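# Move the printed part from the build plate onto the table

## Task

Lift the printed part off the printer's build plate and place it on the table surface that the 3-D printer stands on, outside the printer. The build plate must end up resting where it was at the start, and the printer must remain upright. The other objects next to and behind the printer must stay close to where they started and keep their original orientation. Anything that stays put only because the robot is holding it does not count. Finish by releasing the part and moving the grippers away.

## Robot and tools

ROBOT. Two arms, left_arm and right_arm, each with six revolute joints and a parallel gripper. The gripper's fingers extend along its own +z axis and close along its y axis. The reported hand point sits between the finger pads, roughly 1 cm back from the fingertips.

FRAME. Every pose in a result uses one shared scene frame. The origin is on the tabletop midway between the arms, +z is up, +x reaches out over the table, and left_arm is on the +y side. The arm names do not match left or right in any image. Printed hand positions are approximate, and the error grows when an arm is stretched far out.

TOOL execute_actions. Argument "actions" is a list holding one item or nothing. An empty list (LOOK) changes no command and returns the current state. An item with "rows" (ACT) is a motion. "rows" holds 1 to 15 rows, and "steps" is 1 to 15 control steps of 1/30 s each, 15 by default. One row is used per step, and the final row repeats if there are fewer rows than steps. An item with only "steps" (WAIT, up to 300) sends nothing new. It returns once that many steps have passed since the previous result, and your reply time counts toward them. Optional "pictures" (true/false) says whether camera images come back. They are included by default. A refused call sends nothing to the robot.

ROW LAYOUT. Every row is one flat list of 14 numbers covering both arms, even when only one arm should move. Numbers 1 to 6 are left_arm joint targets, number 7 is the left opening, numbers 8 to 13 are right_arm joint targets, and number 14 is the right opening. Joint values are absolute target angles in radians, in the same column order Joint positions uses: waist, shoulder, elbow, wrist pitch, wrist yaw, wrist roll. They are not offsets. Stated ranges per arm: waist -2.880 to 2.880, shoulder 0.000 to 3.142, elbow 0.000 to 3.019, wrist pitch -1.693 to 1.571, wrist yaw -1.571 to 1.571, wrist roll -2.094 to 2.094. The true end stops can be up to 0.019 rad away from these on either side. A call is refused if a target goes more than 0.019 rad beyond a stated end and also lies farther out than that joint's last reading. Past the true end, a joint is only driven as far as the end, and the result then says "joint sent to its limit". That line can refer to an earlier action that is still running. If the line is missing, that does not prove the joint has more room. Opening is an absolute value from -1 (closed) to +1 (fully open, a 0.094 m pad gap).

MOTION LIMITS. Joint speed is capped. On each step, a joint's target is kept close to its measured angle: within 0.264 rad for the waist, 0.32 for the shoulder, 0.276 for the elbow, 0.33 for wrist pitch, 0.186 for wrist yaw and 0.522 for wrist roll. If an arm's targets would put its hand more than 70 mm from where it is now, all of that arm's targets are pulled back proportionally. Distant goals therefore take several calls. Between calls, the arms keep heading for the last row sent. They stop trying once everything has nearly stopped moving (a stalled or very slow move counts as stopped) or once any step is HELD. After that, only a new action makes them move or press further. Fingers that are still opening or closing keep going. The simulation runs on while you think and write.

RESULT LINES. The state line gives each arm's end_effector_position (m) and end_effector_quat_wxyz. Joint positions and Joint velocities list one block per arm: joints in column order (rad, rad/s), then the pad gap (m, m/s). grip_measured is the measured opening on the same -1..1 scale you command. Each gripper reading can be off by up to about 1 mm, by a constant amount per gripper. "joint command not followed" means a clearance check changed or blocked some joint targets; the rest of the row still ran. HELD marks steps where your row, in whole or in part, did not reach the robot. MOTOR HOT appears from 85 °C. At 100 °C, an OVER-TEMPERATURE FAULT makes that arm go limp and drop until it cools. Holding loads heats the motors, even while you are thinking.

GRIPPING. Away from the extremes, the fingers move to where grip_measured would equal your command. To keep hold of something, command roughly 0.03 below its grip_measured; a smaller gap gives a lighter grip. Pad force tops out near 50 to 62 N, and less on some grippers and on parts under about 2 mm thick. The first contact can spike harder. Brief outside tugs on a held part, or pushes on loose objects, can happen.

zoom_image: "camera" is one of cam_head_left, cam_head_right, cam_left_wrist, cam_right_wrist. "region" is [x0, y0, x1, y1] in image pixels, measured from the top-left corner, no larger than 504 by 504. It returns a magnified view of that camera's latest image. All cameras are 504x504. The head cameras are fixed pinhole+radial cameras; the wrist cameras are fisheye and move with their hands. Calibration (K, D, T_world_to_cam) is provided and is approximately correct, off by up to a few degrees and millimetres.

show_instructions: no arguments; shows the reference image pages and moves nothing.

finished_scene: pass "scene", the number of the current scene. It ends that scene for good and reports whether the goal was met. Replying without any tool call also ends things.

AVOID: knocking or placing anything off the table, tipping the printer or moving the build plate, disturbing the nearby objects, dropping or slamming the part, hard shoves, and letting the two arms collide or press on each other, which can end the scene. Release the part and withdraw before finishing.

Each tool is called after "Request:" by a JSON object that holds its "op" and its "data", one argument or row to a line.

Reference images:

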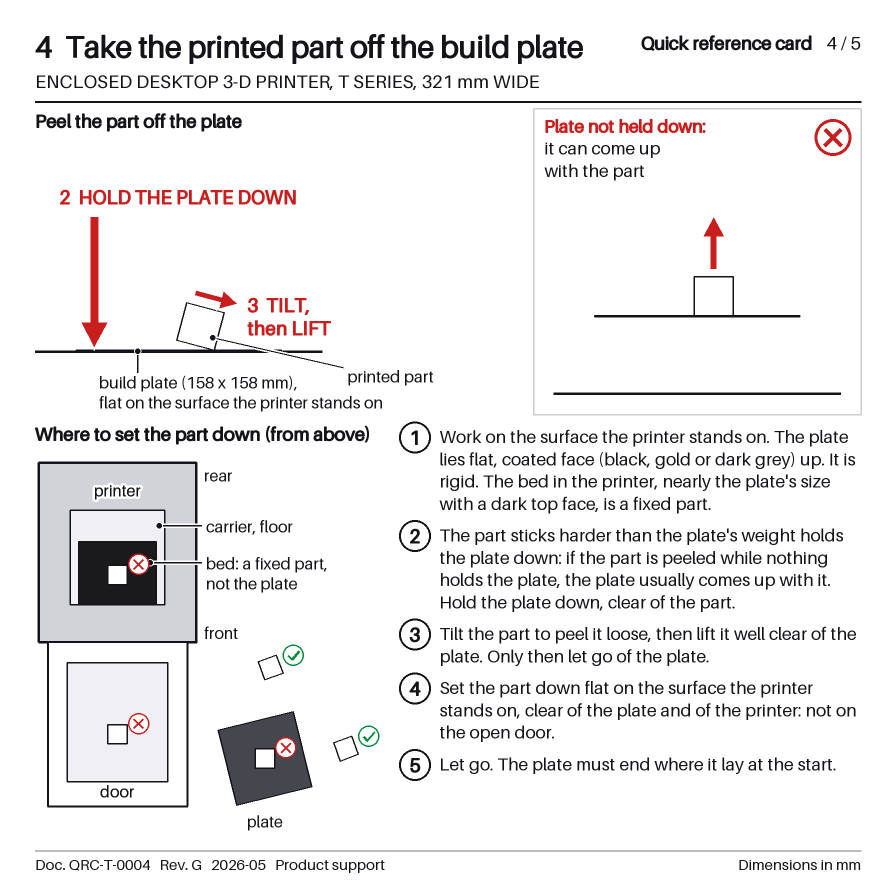

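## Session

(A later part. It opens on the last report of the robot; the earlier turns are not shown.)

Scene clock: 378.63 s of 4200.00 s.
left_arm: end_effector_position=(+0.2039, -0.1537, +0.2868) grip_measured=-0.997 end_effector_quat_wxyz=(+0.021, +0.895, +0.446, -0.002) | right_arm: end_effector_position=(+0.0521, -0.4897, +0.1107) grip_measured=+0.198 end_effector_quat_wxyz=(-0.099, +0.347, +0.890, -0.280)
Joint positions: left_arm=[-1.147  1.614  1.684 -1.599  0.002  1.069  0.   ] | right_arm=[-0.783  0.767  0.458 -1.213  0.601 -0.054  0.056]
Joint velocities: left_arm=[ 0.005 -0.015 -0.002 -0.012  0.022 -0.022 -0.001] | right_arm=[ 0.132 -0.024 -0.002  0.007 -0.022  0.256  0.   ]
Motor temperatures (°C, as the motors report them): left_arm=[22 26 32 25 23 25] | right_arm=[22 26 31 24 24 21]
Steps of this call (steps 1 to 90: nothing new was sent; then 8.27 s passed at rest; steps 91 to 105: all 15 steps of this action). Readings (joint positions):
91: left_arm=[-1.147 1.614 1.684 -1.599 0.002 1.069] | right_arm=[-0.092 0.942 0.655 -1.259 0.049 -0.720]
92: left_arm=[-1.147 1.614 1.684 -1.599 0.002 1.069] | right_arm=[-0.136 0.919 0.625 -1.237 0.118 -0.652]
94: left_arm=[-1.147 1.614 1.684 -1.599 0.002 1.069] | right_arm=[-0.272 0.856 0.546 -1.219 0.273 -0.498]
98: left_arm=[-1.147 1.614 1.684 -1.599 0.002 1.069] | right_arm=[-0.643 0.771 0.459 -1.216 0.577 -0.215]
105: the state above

Request:
{"op": "execute_actions", "data": {
  "actions": [
    {"rows": [[-1.147,1.614,1.684,-1.599,0,1.069,-1, -0.772,0.7728,0.459,-1.198,-0.6,0,0.2]], "steps": 15}
  ],
  "pictures": false
}}

Scene clock: 383.03 s of 4200.00 s.
left_arm: end_effector_position=(+0.2039, -0.1537, +0.2868) grip_measured=-0.997 end_effector_quat_wxyz=(+0.021, +0.895, +0.446, -0.002) | right_arm: end_effector_position=(+0.1893, -0.3510, +0.1097) grip_measured=+0.199 end_effector_quat_wxyz=(+0.134, +0.349, +0.890, +0.261)
Joint positions: left_arm=[-1.147  1.614  1.684 -1.599  0.002  1.069  0.   ] | right_arm=[-0.773  0.767  0.457 -1.21  -0.594 -0.011  0.056]
Joint velocities: left_arm=[-0.015 -0.005 -0.007  0.007 -0.066 -0.051 -0.   ] | right_arm=[-0.005 -0.015  0.017 -0.022 -0.095  0.007 -0.   ]
Motor temperatures (°C, as the motors report them): left_arm=[22 26 32 25 23 25] | right_arm=[22 26 31 24 24 21]
Steps of this call (steps 1 to 30: the robot went on to your last target; steps 31 to 90: nothing new was sent; then 0.90 s passed at rest; steps 91 to 105: all 15 steps of this action). Readings (joint positions):
91: left_arm=[-1.147 1.614 1.684 -1.599 0.002 1.069] | right_arm=[-0.779 0.767 0.458 -1.213 0.521 -0.012]
92: left_arm=[-1.147 1.614 1.684 -1.599 0.002 1.069] | right_arm=[-0.778 0.767 0.458 -1.211 0.419 -0.012]
94: left_arm=[-1.147 1.614 1.684 -1.599 0.002 1.069] | right_arm=[-0.777 0.767 0.457 -1.211 0.223 -0.012]
98: left_arm=[-1.147 1.614 1.684 -1.599 0.002 1.069] | right_arm=[-0.775 0.767 0.457 -1.211 -0.170 -0.011]
105: the state above

Request:
{"op": "execute_actions", "data": {
  "actions": [
    {"rows": [[-1.147,1.614,1.684,-1.599,0,1.069,-1, -0.5294,0.7507,0.4203,-1.009,-0.5967,1.175,0.2]], "steps": 15}
  ]
}}

Scene clock: 408.57 s of 4200.00 s.
left_arm: end_effector_position=(+0.2039, -0.1537, +0.2868) grip_measured=-0.997 end_effector_quat_wxyz=(+0.021, +0.895, +0.446, -0.002) | right_arm: end_effector_position=(+0.2225, -0.3175, +0.1052) grip_measured=+0.199 end_effector_quat_wxyz=(+0.017, +0.660, +0.685, +0.309)
Joint positions: left_arm=[-1.147  1.614  1.684 -1.599  0.002  1.069  0.   ] | right_arm=[-0.524  0.764  0.431 -1.027 -0.597  1.075  0.056]
Joint velocities: left_arm=[-0.015  0.005 -0.012 -0.017 -0.095  0.037  0.   ] | right_arm=[-0.005 -0.015 -0.007 -0.012  0.081  0.549 -0.002]
Motor temperatures (°C, as the motors report them): left_arm=[22 27 31 25 23 25] | right_arm=[22 26 31 24 25 21]
Steps of this call (steps 1 to 15: the robot went on to your last target; steps 16 to 90: nothing new was sent; then 22.03 s passed at rest; steps 91 to 105: all 15 steps of this action). Readings (joint positions):
91: left_arm=[-1.147 1.614 1.684 -1.599 0.002 1.069] | right_arm=[-0.751 0.766 0.453 -1.179 -0.592 0.065]
92: left_arm=[-1.147 1.614 1.684 -1.599 0.002 1.069] | right_arm=[-0.688 0.765 0.444 -1.119 -0.591 0.164]
94: left_arm=[-1.147 1.614 1.684 -1.599 0.002 1.069] | right_arm=[-0.562 0.764 0.436 -1.052 -0.595 0.357]
98: left_arm=[-1.147 1.614 1.684 -1.599 0.002 1.069] | right_arm=[-0.514 0.764 0.432 -1.029 -0.597 0.743]
105: the state above
camera_calibration (this result's frames):
cam_left_wrist: T_world_to_cam=[[-0.795738, 0.603184, -0.0545041, 0.275377], [0.472188, 0.674235, 0.567842, -0.149419], [0.379262, 0.426117, -0.821331, 0.345868], [0, 0, 0, 1]] pos_world=[0.158507, -0.21274, 0.383928]
cam_right_wrist: T_world_to_cam=[[-0.890589, 0.053739, -0.451623, 0.261859], [-0.36581, 0.505401, 0.781507, 0.169115], [0.270248, 0.86121, -0.430446, 0.383085], [0, 0, 0, 1]] pos_world=[0.191544, -0.42946, 0.150995]

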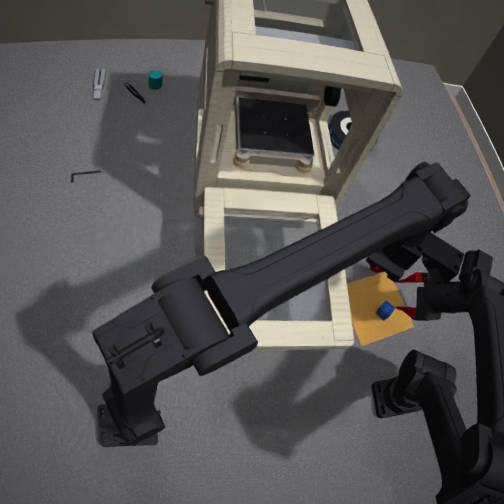

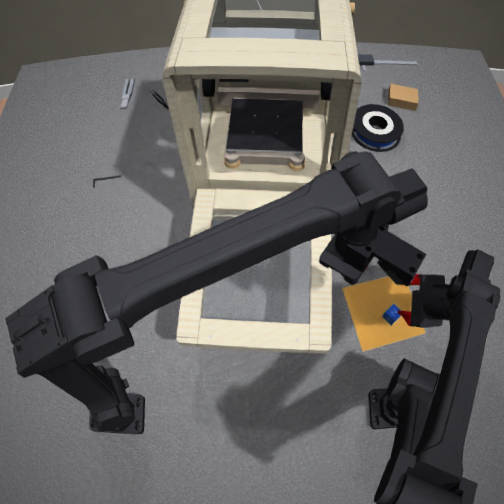

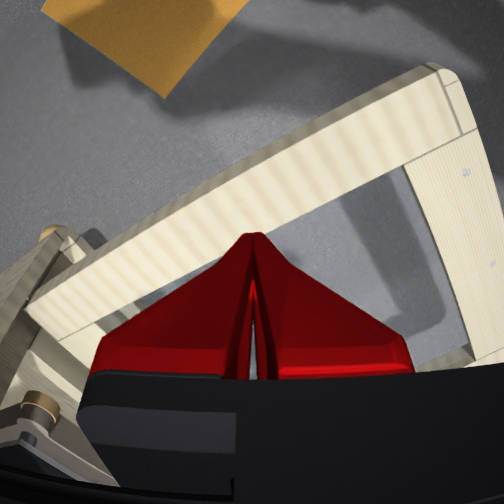

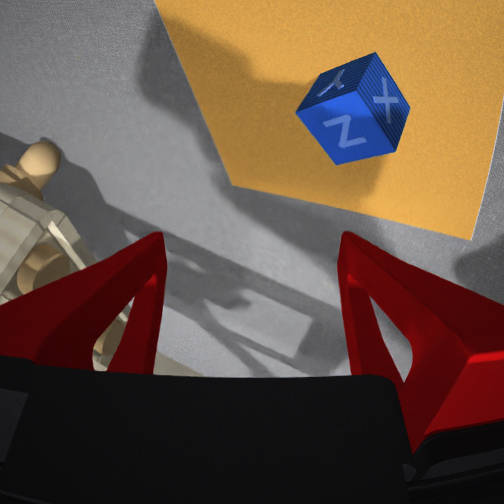

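Request:
{"op": "execute_actions", "data": {
  "actions": [
    {"rows": [[-1.147,1.614,1.684,-1.599,0,1.069,-1, -0.5294,0.7507,0.4203,-1.009,-0.5967,-1.2,0.2]], "steps": 15}
  ],
  "pictures": false
}}

Scene clock: 422.50 s of 4200.00 s.
left_arm: end_effector_position=(+0.2039, -0.1537, +0.2868) grip_measured=-0.997 end_effector_quat_wxyz=(+0.021, +0.895, +0.446, -0.002) | right_arm: end_effector_position=(+0.2224, -0.3174, +0.1049) grip_measured=+0.199 end_effector_quat_wxyz=(+0.206, +0.089, +0.947, +0.231)
Joint positions: left_arm=[-1.147  1.614  1.684 -1.599  0.002  1.069  0.   ] | right_arm=[-0.524  0.764  0.43  -1.026 -0.597 -0.272  0.056]
Joint velocities: left_arm=[-0.015 -0.015  0.007 -0.017 -0.022  0.037 -0.   ] | right_arm=[ 0.005 -0.024  0.007 -0.007 -0.037 -2.85  -0.   ]
Motor temperatures (°C, as the motors report them): left_arm=[22 27 31 25 23 25] | right_arm=[22 26 31 24 24 21]
Steps of this call (steps 1 to 30: the robot went on to your last target; steps 31 to 90: nothing new was sent; then 10.43 s passed at rest; steps 91 to 105: all 15 steps of this action). Readings (joint positions):
91: left_arm=[-1.147 1.614 1.684 -1.599 0.002 1.069] | right_arm=[-0.524 0.764 0.430 -1.026 -0.597 1.088]
92: left_arm=[-1.147 1.614 1.684 -1.599 0.002 1.069] | right_arm=[-0.524 0.764 0.430 -1.026 -0.597 0.990]
94: left_arm=[-1.147 1.614 1.684 -1.599 0.002 1.069] | right_arm=[-0.524 0.764 0.430 -1.026 -0.597 0.796]
98: left_arm=[-1.147 1.614 1.684 -1.599 0.002 1.069] | right_arm=[-0.524 0.764 0.430 -1.026 -0.597 0.408]
105: the state above

Request:
{"op": "execute_actions", "data": {
  "actions": [
    {"rows": [[-1.1407,1.7435,1.274,-0.63,0,0,-1, -0.5294,0.7507,0.4203,-1.009,-0.5967,-1.2,0.2]], "steps": 15}
  ],
  "pictures": false
}}

Scene clock: 425.93 s of 4200.00 s.
left_arm: end_effector_position=(+0.2377, -0.2315, +0.0808) grip_measured=-0.997 end_effector_quat_wxyz=(+0.164, +0.624, +0.760, -0.083) | right_arm: end_effector_position=(+0.2241, -0.3225, +0.1048) grip_measured=+0.199 end_effector_quat_wxyz=(+0.287, -0.325, +0.894, +0.110)
Joint positions: left_arm=[-1.148  1.752  1.26  -0.709  0.004  0.226  0.   ] | right_arm=[-0.536  0.764  0.43  -1.014 -0.589 -1.165  0.056]
Joint velocities: left_arm=[ 0.005  0.259 -0.154  0.808 -0.051 -1.341 -0.002] | right_arm=[-0.044 -0.005  0.007  0.051 -0.081  0.051 -0.   ]
Motor temperatures (°C, as the motors report them): left_arm=[22 27 31 25 23 25] | right_arm=[22 26 31 24 24 21]
Steps of this call (steps 1 to 45: the robot went on to your last target; steps 46 to 88: nothing new was sent; steps 89 to 103: all 15 steps of this action). Readings (joint positions):
89: left_arm=[-1.147 1.615 1.669 -1.574 0.002 1.040] | right_arm=[-0.524 0.764 0.430 -1.026 -0.597 -1.187]
90: left_arm=[-1.147 1.609 1.642 -1.529 0.002 1.000] | right_arm=[-0.524 0.764 0.430 -1.026 -0.597 -1.187]
92: left_arm=[-1.147 1.613 1.577 -1.444 0.002 0.921] | right_arm=[-0.524 0.764 0.430 -1.026 -0.597 -1.187]
96: left_arm=[-1.147 1.649 1.427 -1.250 0.002 0.740] | right_arm=[-0.524 0.764 0.430 -1.026 -0.597 -1.187]
103: the state above

Request:
{"op": "execute_actions", "data": {
  "actions": [
    {"steps": 20}
  ]
}}

Scene clock: 427.23 s of 4200.00 s.
left_arm: end_effector_position=(+0.2367, -0.2384, +0.0762) grip_measured=-0.997 end_effector_quat_wxyz=(+0.167, +0.562, +0.804, -0.103) | right_arm: end_effector_position=(+0.2262, -0.3227, +0.1061) grip_measured=+0.199 end_effector_quat_wxyz=(+0.292, -0.314, +0.896, +0.113)
Joint positions: left_arm=[-1.155  1.761  1.251 -0.666  0.004  0.064  0.   ] | right_arm=[-0.537  0.764  0.43  -1.004 -0.598 -1.139  0.056]
Joint velocities: left_arm=[-0.015  0.005  0.002 -0.002 -0.007  0.037 -0.   ] | right_arm=[-0.015 -0.005 -0.007  0.017 -0.066 -0.022  0.001]
Motor temperatures (°C, as the motors report them): left_arm=[22 27 32 25 23 25] | right_arm=[22 26 31 24 24 21]
Steps of this call (steps 1 to 30: the robot went on to your last target; steps 31 to 39: nothing new was sent). Readings (joint positions):
1: left_arm=[-1.148 1.759 1.256 -0.689 0.004 0.188] | right_arm=[-0.537 0.764 0.430 -1.012 -0.589 -1.162]
2: left_arm=[-1.148 1.761 1.253 -0.677 0.004 0.158] | right_arm=[-0.537 0.764 0.430 -1.011 -0.591 -1.160]
4: left_arm=[-1.148 1.761 1.251 -0.670 0.004 0.121] | right_arm=[-0.537 0.764 0.430 -1.008 -0.596 -1.154]
8: left_arm=[-1.153 1.761 1.251 -0.667 0.004 0.088] | right_arm=[-0.537 0.764 0.430 -1.005 -0.597 -1.144]
39: the state above
All arms were judged still, so your last target was given up. Only a new action makes them travel on or press farther. Fingers that are still opening or closing keep moving.
camera_calibration (this result's frames):
cam_left_wrist: T_world_to_cam=[[-0.935373, -0.351363, -0.0402706, 0.145446], [-0.350917, 0.907911, 0.229248, 0.28814], [-0.0439871, 0.228564, -0.972535, 0.26123], [0, 0, 0, 1]] pos_world=[0.24865, -0.270209, 0.193857]
cam_right_wrist: T_world_to_cam=[[0.636647, -0.770971, -0.0168821, -0.391911], [-0.771144, -0.636604, -0.00848973, -0.0206081], [-0.00420191, 0.0184235, -0.999821, 0.237472], [0, 0, 0, 1]] pos_world=[0.234615, -0.319646, 0.230638]

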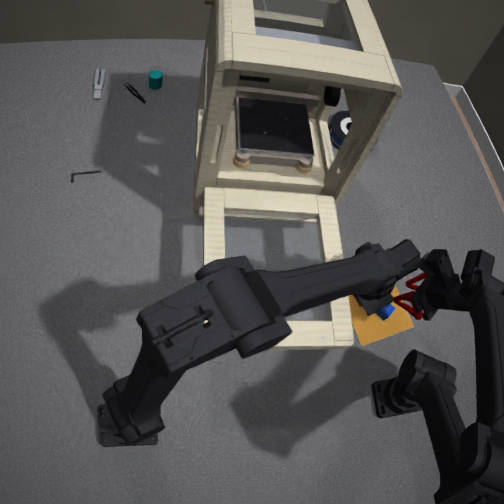

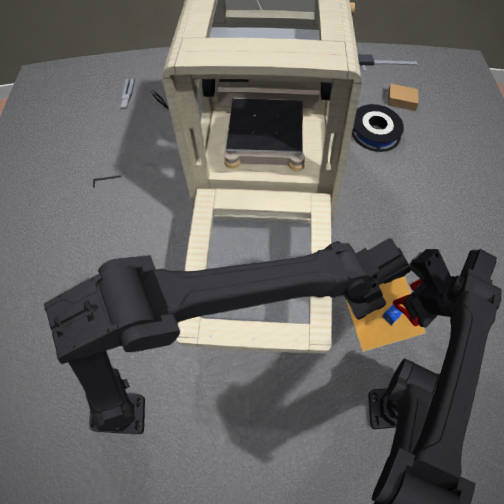

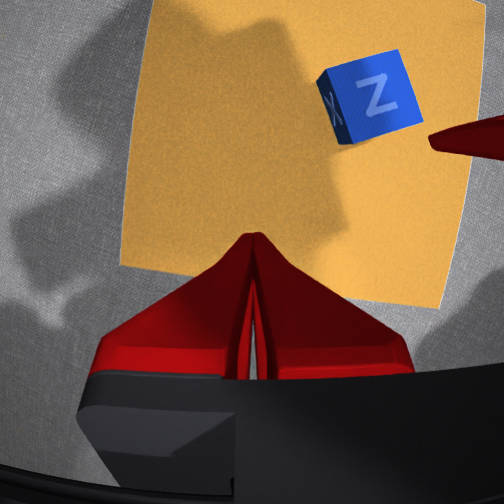

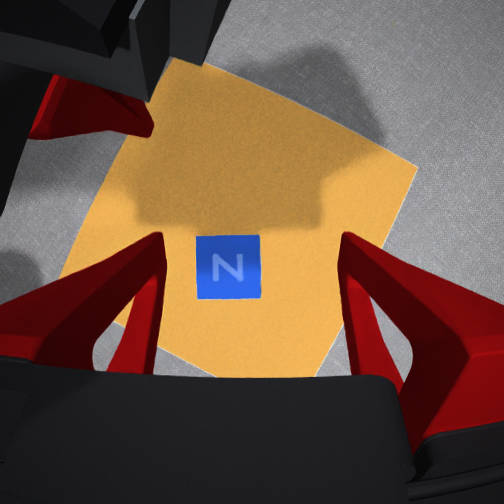

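Request:
{"op": "execute_actions", "data": {
  "actions": [
    {"rows": [[-1.1407,1.8315,1.2412,-0.5857,0,0,-1, -0.5294,0.7507,0.4203,-1.009,-0.5967,-1.2,0.2]], "steps": 15}
  ]
}}

Scene clock: 443.23 s of 4200.00 s.
left_arm: end_effector_position=(+0.2428, -0.2434, +0.0394) grip_measured=-0.997 end_effector_quat_wxyz=(+0.161, +0.538, +0.821, -0.104) | right_arm: end_effector_position=(+0.2256, -0.3225, +0.1051) grip_measured=+0.199 end_effector_quat_wxyz=(+0.293, -0.334, +0.890, +0.107)
Joint positions: left_arm=[-1.149  1.831  1.243 -0.598  0.002  0.01   0.   ] | right_arm=[-0.536  0.764  0.428 -1.004 -0.595 -1.184  0.056]
Joint velocities: left_arm=[-0.005  0.005 -0.022 -0.002 -0.051 -0.081  0.001] | right_arm=[-0.005 -0.005 -0.007 -0.007 -0.007 -0.066  0.001]
Motor temperatures (°C, as the motors report them): left_arm=[22 27 32 25 23 25] | right_arm=[22 26 31 24 24 22]
Steps of this call (steps 1 to 90: nothing new was sent; then 12.50 s passed at rest; steps 91 to 105: all 15 steps of this action). Readings (joint positions):
91: left_arm=[-1.155 1.765 1.247 -0.657 0.004 0.064] | right_arm=[-0.537 0.764 0.430 -1.004 -0.598 -1.139]
92: left_arm=[-1.155 1.769 1.244 -0.639 0.004 0.061] | right_arm=[-0.538 0.764 0.430 -1.004 -0.595 -1.138]
94: left_arm=[-1.152 1.790 1.243 -0.613 0.002 0.040] | right_arm=[-0.537 0.764 0.428 -1.004 -0.595 -1.155]
98: left_arm=[-1.149 1.825 1.243 -0.601 0.002 0.021] | right_arm=[-0.536 0.764 0.428 -1.004 -0.595 -1.174]
105: the state above
camera_calibration (this result's frames):
cam_left_wrist: T_world_to_cam=[[-0.915079, -0.402741, -0.0207248, 0.129753], [-0.395746, 0.886928, 0.23821, 0.30867], [-0.0775558, 0.226183, -0.970992, 0.234385], [0, 0, 0, 1]] pos_world=[0.259068, -0.274525, 0.156747]
cam_right_wrist: T_world_to_cam=[[0.664622, -0.747123, 0.00919668, -0.392695], [-0.74711, -0.664678, -0.00552518, -0.0357687], [0.0102408, -0.00319877, -0.999942, 0.226284], [0, 0, 0, 1]] pos_world=[0.231953, -0.316442, 0.229685]

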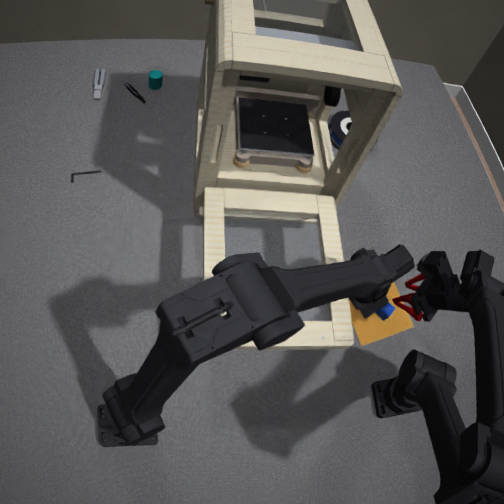

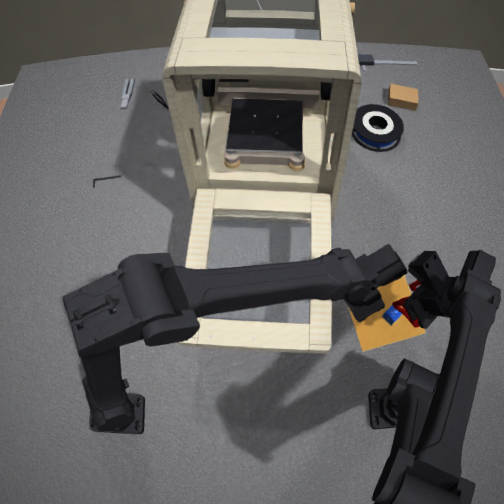

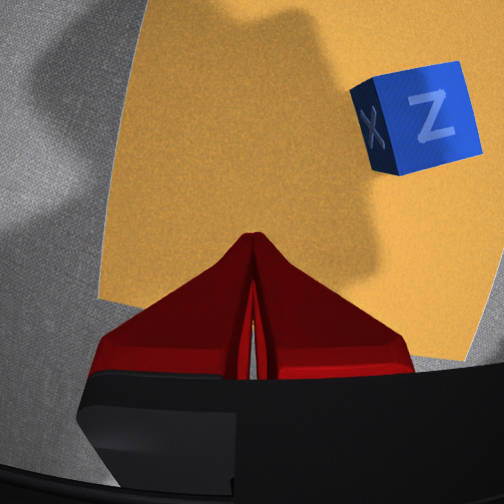

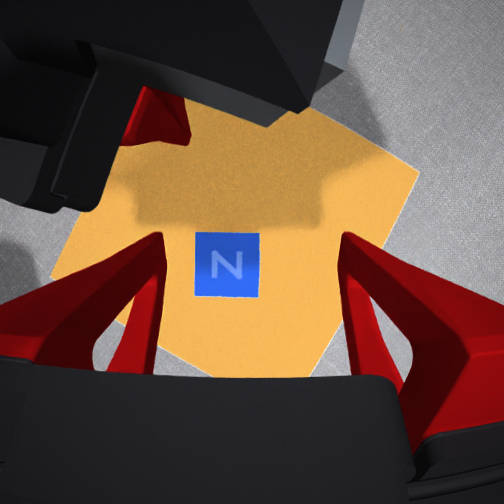

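Request:
{"op": "execute_actions", "data": {
  "actions": [
    {"rows": [[-1.1407,1.8955,1.2093,-0.4898,0,0,-1, -0.5294,0.7507,0.4203,-1.009,-0.5967,-1.2,0.2]], "steps": 15}
  ],
  "pictures": false
}}

Scene clock: 446.23 s of 4200.00 s.
left_arm: end_effector_position=(+0.2473, -0.2534, +0.0206) grip_measured=-0.997 end_effector_quat_wxyz=(+0.181, +0.534, +0.818, -0.117) | right_arm: end_effector_position=(+0.2256, -0.3225, +0.1051) grip_measured=+0.199 end_effector_quat_wxyz=(+0.293, -0.335, +0.889, +0.106)
Joint positions: left_arm=[-1.149  1.867  1.223 -0.493  0.002  0.008  0.   ] | right_arm=[-0.536  0.764  0.428 -1.004 -0.595 -1.187  0.056]
Joint velocities: left_arm=[-0.005 -0.005 -0.022 -0.007  0.066  0.007  0.   ] | right_arm=[-0.005  0.005  0.007 -0.022 -0.095 -0.007  0.   ]
Motor temperatures (°C, as the motors report them): left_arm=[22 27 32 25 23 25] | right_arm=[22 26 31 24 24 22]
Steps of this call (steps 1 to 15: the robot went on to your last target; steps 16 to 75: nothing new was sent; steps 76 to 90: all 15 steps of this action). Readings (joint positions):
76: left_arm=[-1.149 1.833 1.239 -0.580 0.002 0.008] | right_arm=[-0.536 0.764 0.428 -1.004 -0.595 -1.187]
77: left_arm=[-1.149 1.837 1.234 -0.548 0.002 0.008] | right_arm=[-0.536 0.764 0.428 -1.004 -0.595 -1.187]
79: left_arm=[-1.149 1.854 1.229 -0.515 0.002 0.008] | right_arm=[-0.536 0.764 0.428 -1.004 -0.595 -1.187]
83: left_arm=[-1.149 1.866 1.223 -0.496 0.002 0.008] | right_arm=[-0.536 0.764 0.428 -1.004 -0.595 -1.187]
90: the state above

Request:
{"op": "execute_actions", "data": {
  "actions": [
    {"rows": [[-1.1407,1.8955,1.2093,-0.4898,0,0,-1, -0.527,0.8209,0.3315,-0.850,-0.5967,-1.2,0.2]], "steps": 15}
  ]
}}

Scene clock: 460.53 s of 4200.00 s.
left_arm: end_effector_position=(+0.2473, -0.2534, +0.0206) grip_measured=-0.997 end_effector_quat_wxyz=(+0.181, +0.534, +0.818, -0.117) | right_arm: end_effector_position=(+0.2173, -0.3166, +0.0628) grip_measured=+0.199 end_effector_quat_wxyz=(+0.289, -0.334, +0.890, +0.114)
Joint positions: left_arm=[-1.149  1.867  1.223 -0.493  0.002  0.007  0.   ] | right_arm=[-0.534  0.818  0.329 -0.868 -0.598 -1.187  0.056]
Joint velocities: left_arm=[-0.015 -0.005 -0.007 -0.017 -0.007 -0.022  0.   ] | right_arm=[-0.015 -0.015 -0.022 -0.007 -0.022 -0.007  0.001]
Motor temperatures (°C, as the motors report them): left_arm=[22 27 31 25 23 25] | right_arm=[22 26 31 24 24 21]
Steps of this call (steps 1 to 15: the robot went on to your last target; steps 16 to 90: nothing new was sent; then 10.80 s passed at rest; steps 91 to 105: all 15 steps of this action). Readings (joint positions):
91: left_arm=[-1.149 1.867 1.223 -0.493 0.002 0.008] | right_arm=[-0.536 0.766 0.418 -0.979 -0.598 -1.187]
92: left_arm=[-1.149 1.867 1.223 -0.493 0.002 0.008] | right_arm=[-0.536 0.771 0.400 -0.930 -0.598 -1.187]
94: left_arm=[-1.149 1.867 1.223 -0.493 0.002 0.007] | right_arm=[-0.535 0.792 0.361 -0.884 -0.598 -1.187]
98: left_arm=[-1.149 1.867 1.223 -0.493 0.002 0.007] | right_arm=[-0.534 0.818 0.329 -0.876 -0.598 -1.187]
105: the state above
camera_calibration (this result's frames):
cam_left_wrist: T_world_to_cam=[[-0.913496, -0.40635, -0.0201056, 0.128188], [-0.402462, 0.89531, 0.190903, 0.328551], [-0.0595726, 0.182481, -0.981403, 0.203411], [0, 0, 0, 1]] pos_world=[0.261446, -0.279185, 0.139485]
cam_right_wrist: T_world_to_cam=[[0.668393, -0.743784, -0.0060154, -0.381234], [-0.743806, -0.668389, -0.00293925, -0.0403261], [-0.00183446, 0.00643886, -0.999978, 0.189714], [0, 0, 0, 1]] pos_world=[0.225167, -0.311731, 0.187298]

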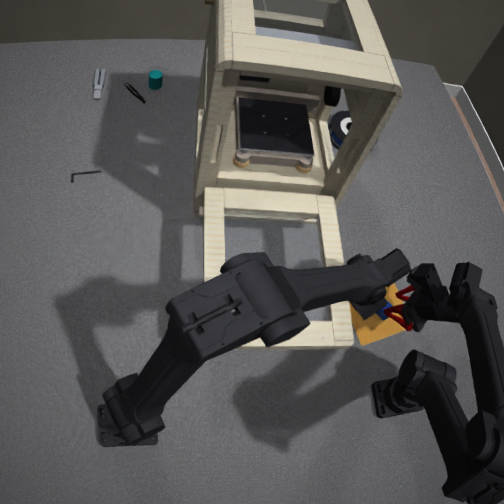

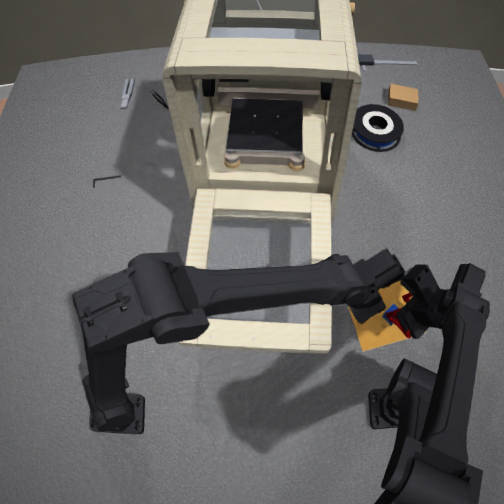

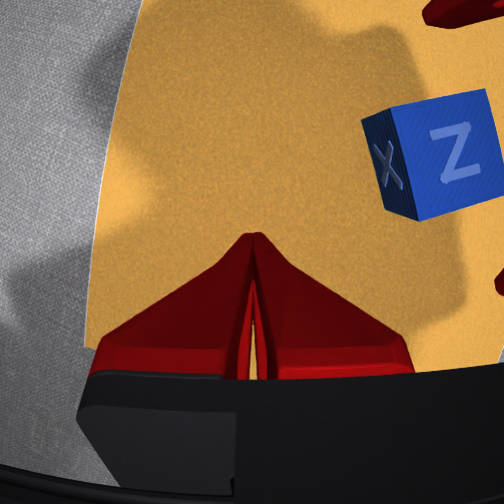

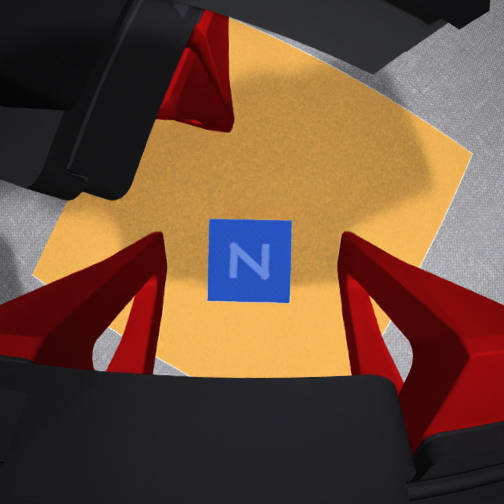

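Request:
{"op": "execute_actions", "data": {
  "actions": [
    {"rows": [[-1.1407,1.8955,1.2093,-0.4898,0,0,-1, -0.527,0.9342,0.2662,-0.66,-0.5967,-1.2,0.2]], "steps": 15}
  ]
}}

Scene clock: 467.40 s of 4200.00 s.
left_arm: end_effector_position=(+0.2478, -0.2532, +0.0206) grip_measured=-0.997 end_effector_quat_wxyz=(+0.180, +0.532, +0.819, -0.117) | right_arm: end_effector_position=(+0.2218, -0.3189, +0.0290) grip_measured=+0.199 end_effector_quat_wxyz=(+0.292, -0.336, +0.889, +0.110)
Joint positions: left_arm=[-1.148  1.867  1.223 -0.493  0.002  0.003  0.   ] | right_arm=[-0.534  0.938  0.27  -0.678 -0.6   -1.187  0.056]
Joint velocities: left_arm=[-0.005 -0.005  0.002 -0.012 -0.051 -0.066  0.001] | right_arm=[ 0.005  0.005 -0.002  0.007  0.022  0.066  0.   ]
Motor temperatures (°C, as the motors report them): left_arm=[22 27 31 25 23 25] | right_arm=[22 26 31 24 24 21]
Steps of this call (steps 1 to 15: the robot went on to your last target; steps 16 to 90: nothing new was sent; then 3.37 s passed at rest; steps 91 to 105: all 15 steps of this action). Readings (joint positions):
91: left_arm=[-1.149 1.867 1.223 -0.493 0.002 0.007] | right_arm=[-0.534 0.824 0.321 -0.834 -0.599 -1.187]
92: left_arm=[-1.149 1.867 1.223 -0.493 0.002 0.007] | right_arm=[-0.534 0.843 0.309 -0.771 -0.599 -1.187]
94: left_arm=[-1.149 1.867 1.223 -0.493 0.002 0.003] | right_arm=[-0.534 0.895 0.290 -0.706 -0.600 -1.187]
98: left_arm=[-1.148 1.867 1.223 -0.493 0.002 0.003] | right_arm=[-0.534 0.938 0.271 -0.683 -0.600 -1.187]
105: the state above
camera_calibration (this result's frames):
cam_left_wrist: T_world_to_cam=[[-0.911521, -0.410851, -0.0181813, 0.126981], [-0.406523, 0.89347, 0.190917, 0.329092], [-0.062194, 0.181416, -0.981438, 0.203783], [0, 0, 0, 1]] pos_world=[0.262204, -0.278833, 0.139479]
cam_right_wrist: T_world_to_cam=[[0.669161, -0.743105, 0.00431831, -0.386393], [-0.743068, -0.669172, -0.00767418, -0.0389155], [0.00859242, 0.00192646, -0.999961, 0.152202], [0, 0, 0, 1]] pos_world=[0.228334, -0.313465, 0.153566]

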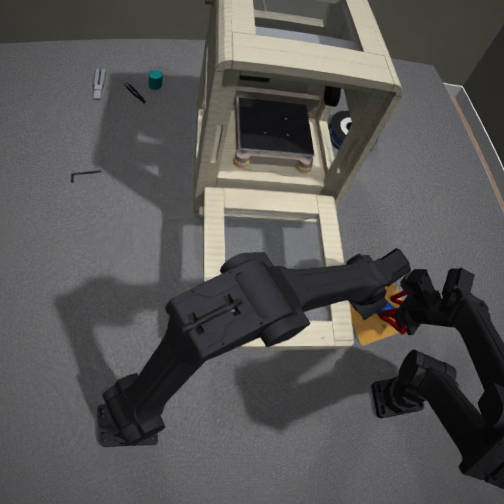

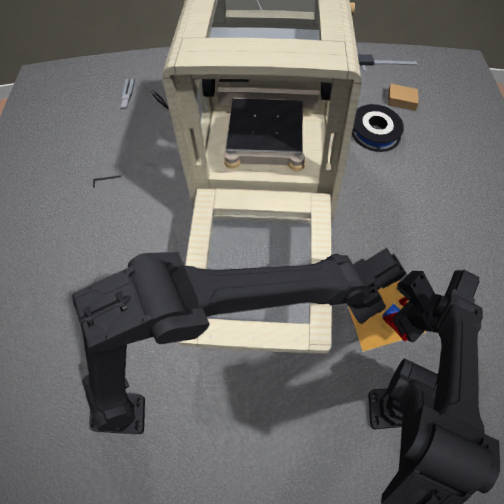

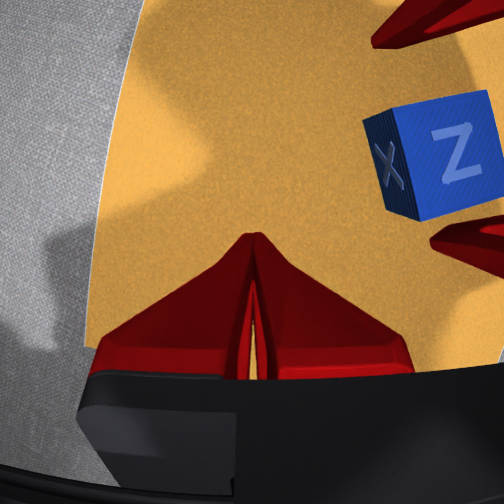

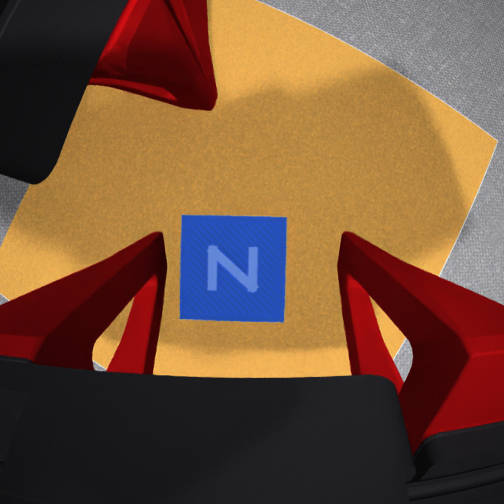

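Request:
{"op": "execute_actions", "data": {
  "actions": [
    {"rows": [[-1.1407,1.8955,1.2093,-0.4898,0,0,-1, -0.527,0.9342,0.2662,-0.66,-0.5967,-1.2,-0.45]], "steps": 15}
  ],
  "pictures": false
}}

Scene clock: 471.37 s of 4200.00 s.
left_arm: end_effector_position=(+0.2478, -0.2532, +0.0206) grip_measured=-0.997 end_effector_quat_wxyz=(+0.180, +0.532, +0.819, -0.117) | right_arm: end_effector_position=(+0.2218, -0.3189, +0.0289) grip_measured=-0.371 end_effector_quat_wxyz=(+0.292, -0.337, +0.888, +0.110)
Joint positions: left_arm=[-1.148  1.867  1.223 -0.493  0.002  0.003  0.   ] | right_arm=[-0.533  0.938  0.27  -0.677 -0.599 -1.188  0.03 ]
Joint velocities: left_arm=[-0.005 -0.015 -0.002  0.002 -0.007  0.051 -0.   ] | right_arm=[-0.015 -0.015 -0.007 -0.002 -0.007  0.022  0.   ]
Motor temperatures (°C, as the motors report them): left_arm=[22 27 30 25 23 25] | right_arm=[22 26 31 24 24 21]
Steps of this call (steps 1 to 15: the robot went on to your last target; steps 16 to 90: nothing new was sent; then 0.47 s passed at rest; steps 91 to 105: all 15 steps of this action). Readings (joint positions):
91: left_arm=[-1.148 1.867 1.223 -0.493 0.002 0.003] | right_arm=[-0.534 0.938 0.270 -0.678 -0.600 -1.187]
92: left_arm=[-1.148 1.867 1.223 -0.493 0.002 0.003] | right_arm=[-0.534 0.938 0.270 -0.677 -0.600 -1.187]
94: left_arm=[-1.148 1.867 1.223 -0.493 0.002 0.003] | right_arm=[-0.533 0.938 0.270 -0.677 -0.599 -1.188]
98: left_arm=[-1.148 1.867 1.223 -0.493 0.002 0.003] | right_arm=[-0.533 0.938 0.270 -0.677 -0.599 -1.188]
105: the state above

Request:
{"op": "execute_actions", "data": {
  "actions": [
    {"rows": [[-1.1407,1.8955,1.2093,-0.4898,0,0,-1, -0.527,0.925,0.2662,-0.66,-0.5967,-0.9,-0.45]], "steps": 15}
  ]
}}

Scene clock: 482.17 s of 4200.00 s.
left_arm: end_effector_position=(+0.2479, -0.2531, +0.0206) grip_measured=-0.997 end_effector_quat_wxyz=(+0.181, +0.532, +0.819, -0.117) | right_arm: end_effector_position=(+0.2234, -0.3197, +0.0299) grip_measured=-0.371 end_effector_quat_wxyz=(+0.280, -0.225, +0.922, +0.142)
Joint positions: left_arm=[-1.148  1.867  1.223 -0.493  0.001  0.003  0.   ] | right_arm=[-0.533  0.934  0.27  -0.67  -0.599 -0.938  0.03 ]
Joint velocities: left_arm=[ 0.015 -0.024  0.012 -0.012 -0.051  0.081 -0.   ] | right_arm=[ 0.005 -0.015 -0.007  0.007 -0.007  0.022 -0.   ]
Motor temperatures (°C, as the motors report them): left_arm=[22 27 30 25 23 25] | right_arm=[22 26 31 24 24 21]
Steps of this call (steps 1 to 15: the robot went on to your last target; steps 16 to 90: nothing new was sent; then 7.30 s passed at rest; steps 91 to 105: all 15 steps of this action). Readings (joint positions):
91: left_arm=[-1.148 1.867 1.223 -0.493 0.002 0.003] | right_arm=[-0.533 0.938 0.270 -0.677 -0.599 -1.150]
92: left_arm=[-1.148 1.867 1.223 -0.493 0.002 0.003] | right_arm=[-0.533 0.938 0.270 -0.677 -0.599 -1.106]
94: left_arm=[-1.148 1.867 1.223 -0.493 0.001 0.003] | right_arm=[-0.533 0.937 0.270 -0.674 -0.599 -1.043]
98: left_arm=[-1.148 1.867 1.223 -0.493 0.001 0.003] | right_arm=[-0.533 0.935 0.270 -0.672 -0.599 -0.975]
105: the state above
camera_calibration (this result's frames):
cam_left_wrist: T_world_to_cam=[[-0.911378, -0.411138, -0.0188734, 0.127018], [-0.406931, 0.893286, 0.190914, 0.329147], [-0.0616326, 0.181675, -0.981425, 0.203706], [0, 0, 0, 1]] pos_world=[0.262257, -0.278809, 0.139481]
cam_right_wrist: T_world_to_cam=[[0.503334, -0.853873, -0.132499, -0.382367], [-0.861415, -0.507901, 0.00078487, 0.0395042], [-0.0679664, 0.113741, -0.991183, 0.205752], [0, 0, 0, 1]] pos_world=[0.240472, -0.329831, 0.153244]

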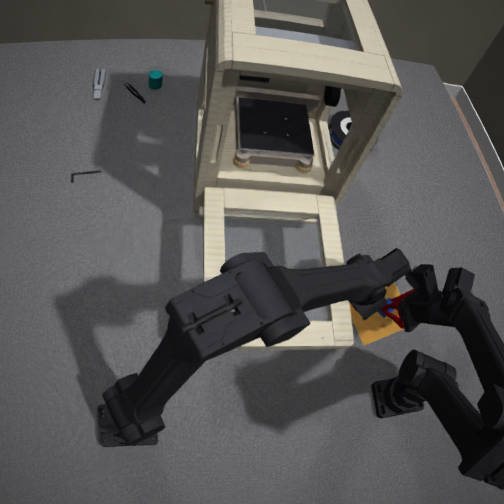

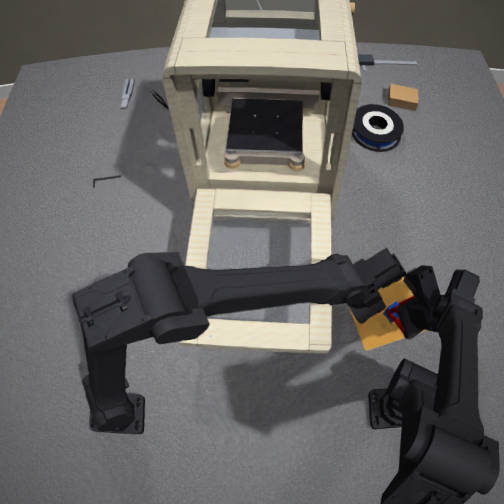

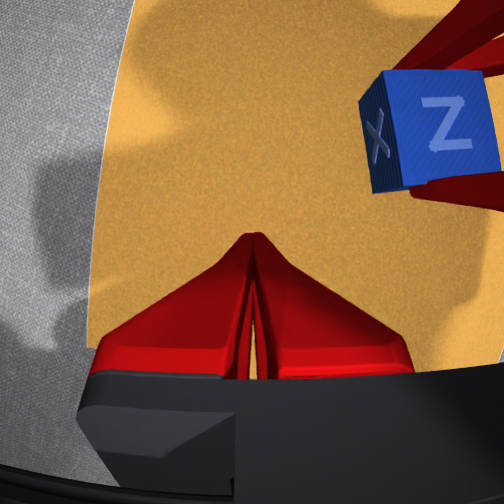

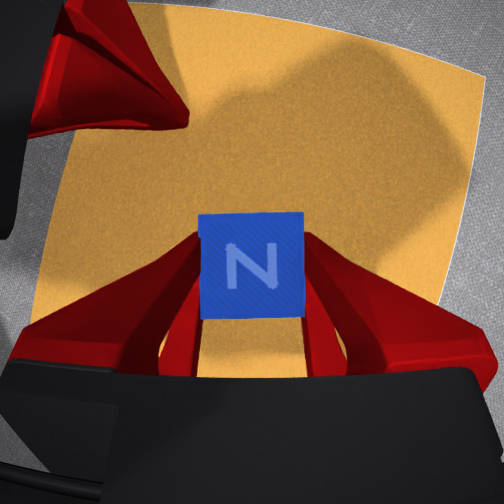

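Request:
{"op": "execute_actions", "data": {
  "actions": [
    {"rows": [[-1.1407,1.8955,1.2093,-0.4898,0,0,-1, -0.527,0.88,0.30,-0.76,-0.5967,-0.9,-0.45]], "steps": 15}
  ]
}}

Scene clock: 485.30 s of 4200.00 s.
left_arm: end_effector_position=(+0.2478, -0.2531, +0.0206) grip_measured=-0.997 end_effector_quat_wxyz=(+0.180, +0.532, +0.819, -0.117) | right_arm: end_effector_position=(+0.2137, -0.3152, +0.0334) grip_measured=-0.371 end_effector_quat_wxyz=(+0.266, -0.212, +0.928, +0.152)
Joint positions: left_arm=[-1.148  1.867  1.223 -0.493  0.002  0.003  0.   ] | right_arm=[-0.533  0.893  0.271 -0.743 -0.592 -0.919  0.03 ]
Joint velocities: left_arm=[-0.005  0.005 -0.002  0.012  0.007 -0.051  0.   ] | right_arm=[-0.034  0.005 -0.012 -0.007 -0.095  0.022  0.001]
Motor temperatures (°C, as the motors report them): left_arm=[22 27 30 25 23 25] | right_arm=[22 26 31 24 24 21]
Steps of this call (steps 1 to 15: the robot went on to your last target; steps 16 to 79: nothing new was sent; steps 80 to 94: all 15 steps of this action). Readings (joint positions):
80: left_arm=[-1.148 1.867 1.223 -0.493 0.001 0.003] | right_arm=[-0.533 0.931 0.270 -0.681 -0.598 -0.926]
81: left_arm=[-1.148 1.867 1.223 -0.493 0.001 0.003] | right_arm=[-0.533 0.922 0.271 -0.703 -0.597 -0.925]
83: left_arm=[-1.148 1.867 1.223 -0.493 0.001 0.003] | right_arm=[-0.533 0.903 0.271 -0.733 -0.594 -0.923]
87: left_arm=[-1.148 1.867 1.223 -0.493 0.001 0.003] | right_arm=[-0.533 0.893 0.271 -0.743 -0.592 -0.920]
94: the state above
camera_calibration (this result's frames):
cam_left_wrist: T_world_to_cam=[[-0.911449, -0.410995, -0.0185274, 0.127], [-0.406727, 0.893378, 0.190915, 0.32912], [-0.0619133, 0.181545, -0.981432, 0.203745], [0, 0, 0, 1]] pos_world=[0.26223, -0.278821, 0.13948]
cam_right_wrist: T_world_to_cam=[[0.483525, -0.859354, -0.166478, -0.369458], [-0.86927, -0.493754, 0.0240008, 0.0388274], [-0.102824, 0.133109, -0.985753, 0.221386], [0, 0, 0, 1]] pos_world=[0.235158, -0.327792, 0.155794]

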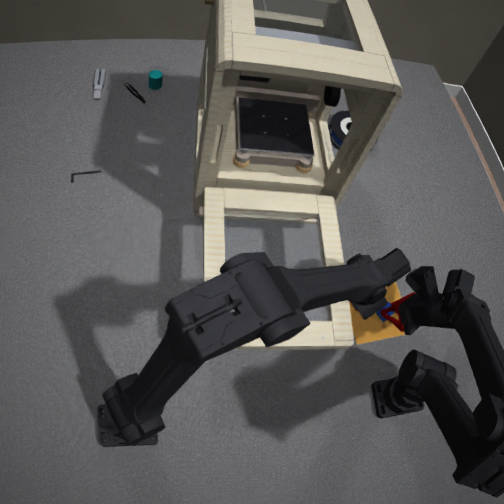

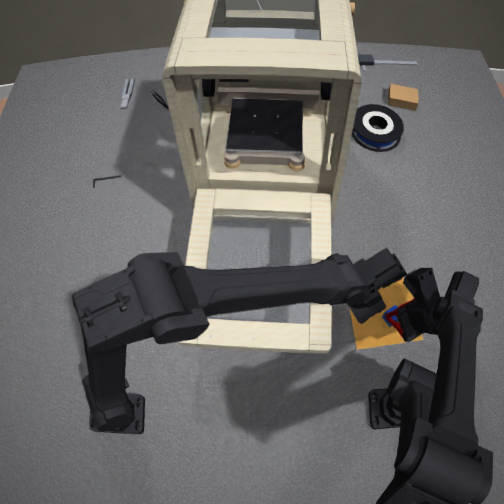

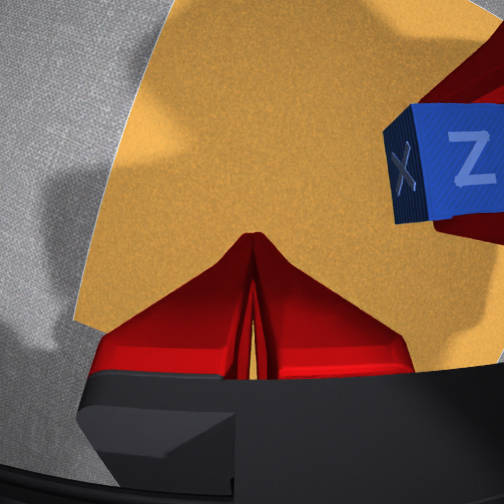

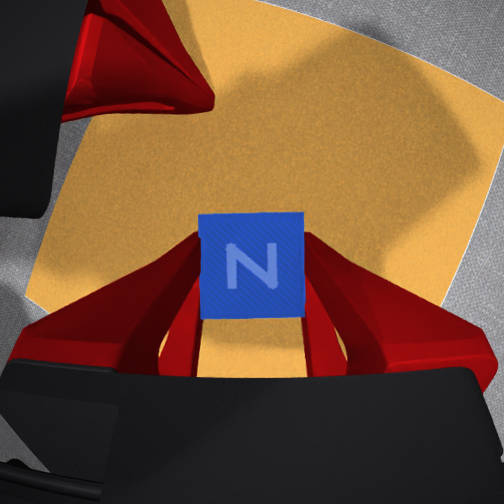

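Request:
{"op": "execute_actions", "data": {
  "actions": [
    {"rows": [[-1.1407,1.8955,1.2093,-0.4898,0,0,-1, -0.527,0.9342,0.2662,-0.66,-0.5967,-1.2,-0.45]], "steps": 15}
  ]
}}

Scene clock: 544.80 s of 4200.00 s.
left_arm: end_effector_position=(+0.2482, -0.2539, +0.0208) grip_measured=-0.997 end_effector_quat_wxyz=(+0.182, +0.532, +0.819, -0.118) | right_arm: end_effector_position=(+0.2215, -0.3196, +0.0295) grip_measured=-0.371 end_effector_quat_wxyz=(+0.292, -0.333, +0.890, +0.106)
Joint positions: left_arm=[-1.148  1.867  1.223 -0.49   0.001  0.003  0.   ] | right_arm=[-0.532  0.926  0.267 -0.677 -0.592 -1.176  0.03 ]
Joint velocities: left_arm=[-0.005  0.005 -0.012  0.012  0.037 -0.066 -0.001] | right_arm=[-0.015 -0.005  0.002  0.012 -0.051 -0.066  0.   ]
Motor temperatures (°C, as the motors report them): left_arm=[22 27 30 25 23 25] | right_arm=[22 26 32 24 25 21]
Steps of this call (steps 1 to 15: the robot went on to your last target; steps 16 to 90: nothing new was sent; then 56.00 s passed at rest; steps 91 to 105: all 15 steps of this action). Readings (joint positions):
91: left_arm=[-1.148 1.867 1.223 -0.493 0.001 0.003] | right_arm=[-0.533 0.895 0.269 -0.733 -0.591 -0.957]
92: left_arm=[-1.148 1.867 1.223 -0.490 0.001 0.003] | right_arm=[-0.533 0.902 0.267 -0.714 -0.591 -1.005]
94: left_arm=[-1.148 1.867 1.223 -0.490 0.001 0.003] | right_arm=[-0.532 0.918 0.267 -0.692 -0.591 -1.074]
98: left_arm=[-1.148 1.867 1.223 -0.490 0.001 0.003] | right_arm=[-0.532 0.926 0.267 -0.677 -0.592 -1.146]
105: the state above
camera_calibration (this result's frames):
cam_left_wrist: T_world_to_cam=[[-0.911351, -0.411198, -0.0188687, 0.126999], [-0.407197, 0.893878, 0.187542, 0.330195], [-0.0602507, 0.1786, -0.982075, 0.20292], [0, 0, 0, 1]] pos_world=[0.262421, -0.279174, 0.139753]
cam_right_wrist: T_world_to_cam=[[0.662407, -0.749081, 0.00972696, -0.38731], [-0.749083, -0.662463, -0.00418762, -0.0361902], [0.00958062, -0.00451239, -0.999944, 0.150418], [0, 0, 0, 1]] pos_world=[0.228006, -0.313423, 0.154025]

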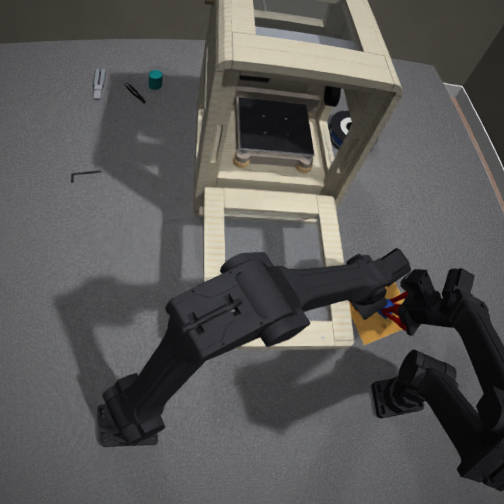

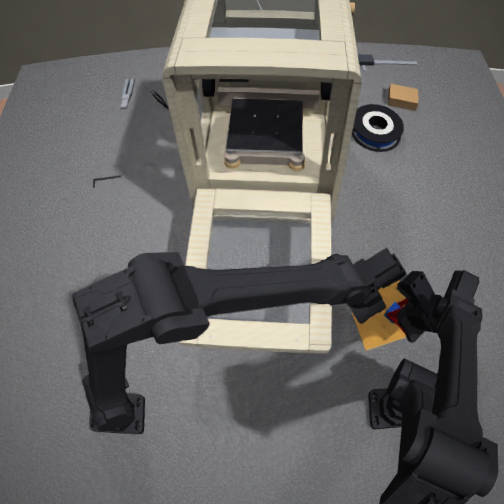

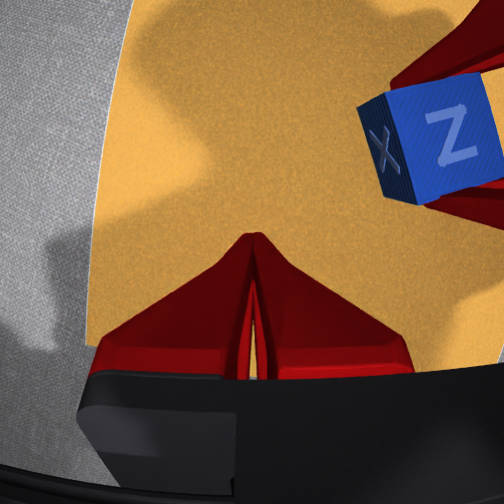

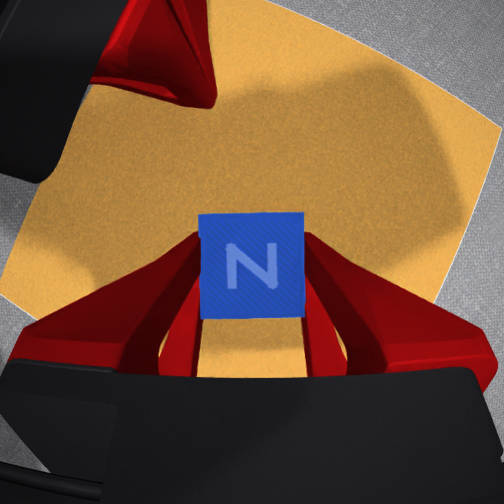

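Request:
{"op": "execute_actions", "data": {
  "actions": [
    {"rows": [[-1.1407,1.9305,1.1972,-0.4427,0,0,-1, -0.527,0.9342,0.2662,-0.66,-0.5967,-1.2,-0.45]], "steps": 15}
  ],
  "pictures": false
}}

Scene clock: 547.70 s of 4200.00 s.
left_arm: end_effector_position=(+0.2509, -0.2598, +0.0200) grip_measured=-0.997 end_effector_quat_wxyz=(+0.194, +0.530, +0.816, -0.126) | right_arm: end_effector_position=(+0.2215, -0.3198, +0.0294) grip_measured=-0.371 end_effector_quat_wxyz=(+0.292, -0.334, +0.890, +0.105)
Joint positions: left_arm=[-1.148  1.873  1.22  -0.451  0.001  0.003  0.   ] | right_arm=[-0.532  0.926  0.267 -0.676 -0.591 -1.179  0.03 ]
Joint velocities: left_arm=[-0.015 -0.015 -0.007  0.002  0.007  0.022 -0.   ] | right_arm=[-0.015 -0.005 -0.007  0.012  0.022 -0.007 -0.   ]
Motor temperatures (°C, as the motors report them): left_arm=[22 27 30 25 23 25] | right_arm=[22 26 32 24 25 21]
Steps of this call (steps 1 to 15: the robot went on to your last target; steps 16 to 72: nothing new was sent; steps 73 to 87: all 15 steps of this action). Readings (joint positions):
73: left_arm=[-1.148 1.869 1.222 -0.483 0.001 0.003] | right_arm=[-0.532 0.926 0.267 -0.677 -0.592 -1.179]
74: left_arm=[-1.148 1.870 1.220 -0.471 0.001 0.003] | right_arm=[-0.532 0.926 0.267 -0.676 -0.591 -1.179]
76: left_arm=[-1.148 1.872 1.220 -0.458 0.001 0.003] | right_arm=[-0.532 0.926 0.267 -0.676 -0.591 -1.179]
80: left_arm=[-1.148 1.873 1.220 -0.452 0.001 0.003] | right_arm=[-0.532 0.926 0.267 -0.676 -0.591 -1.179]
87: the state above


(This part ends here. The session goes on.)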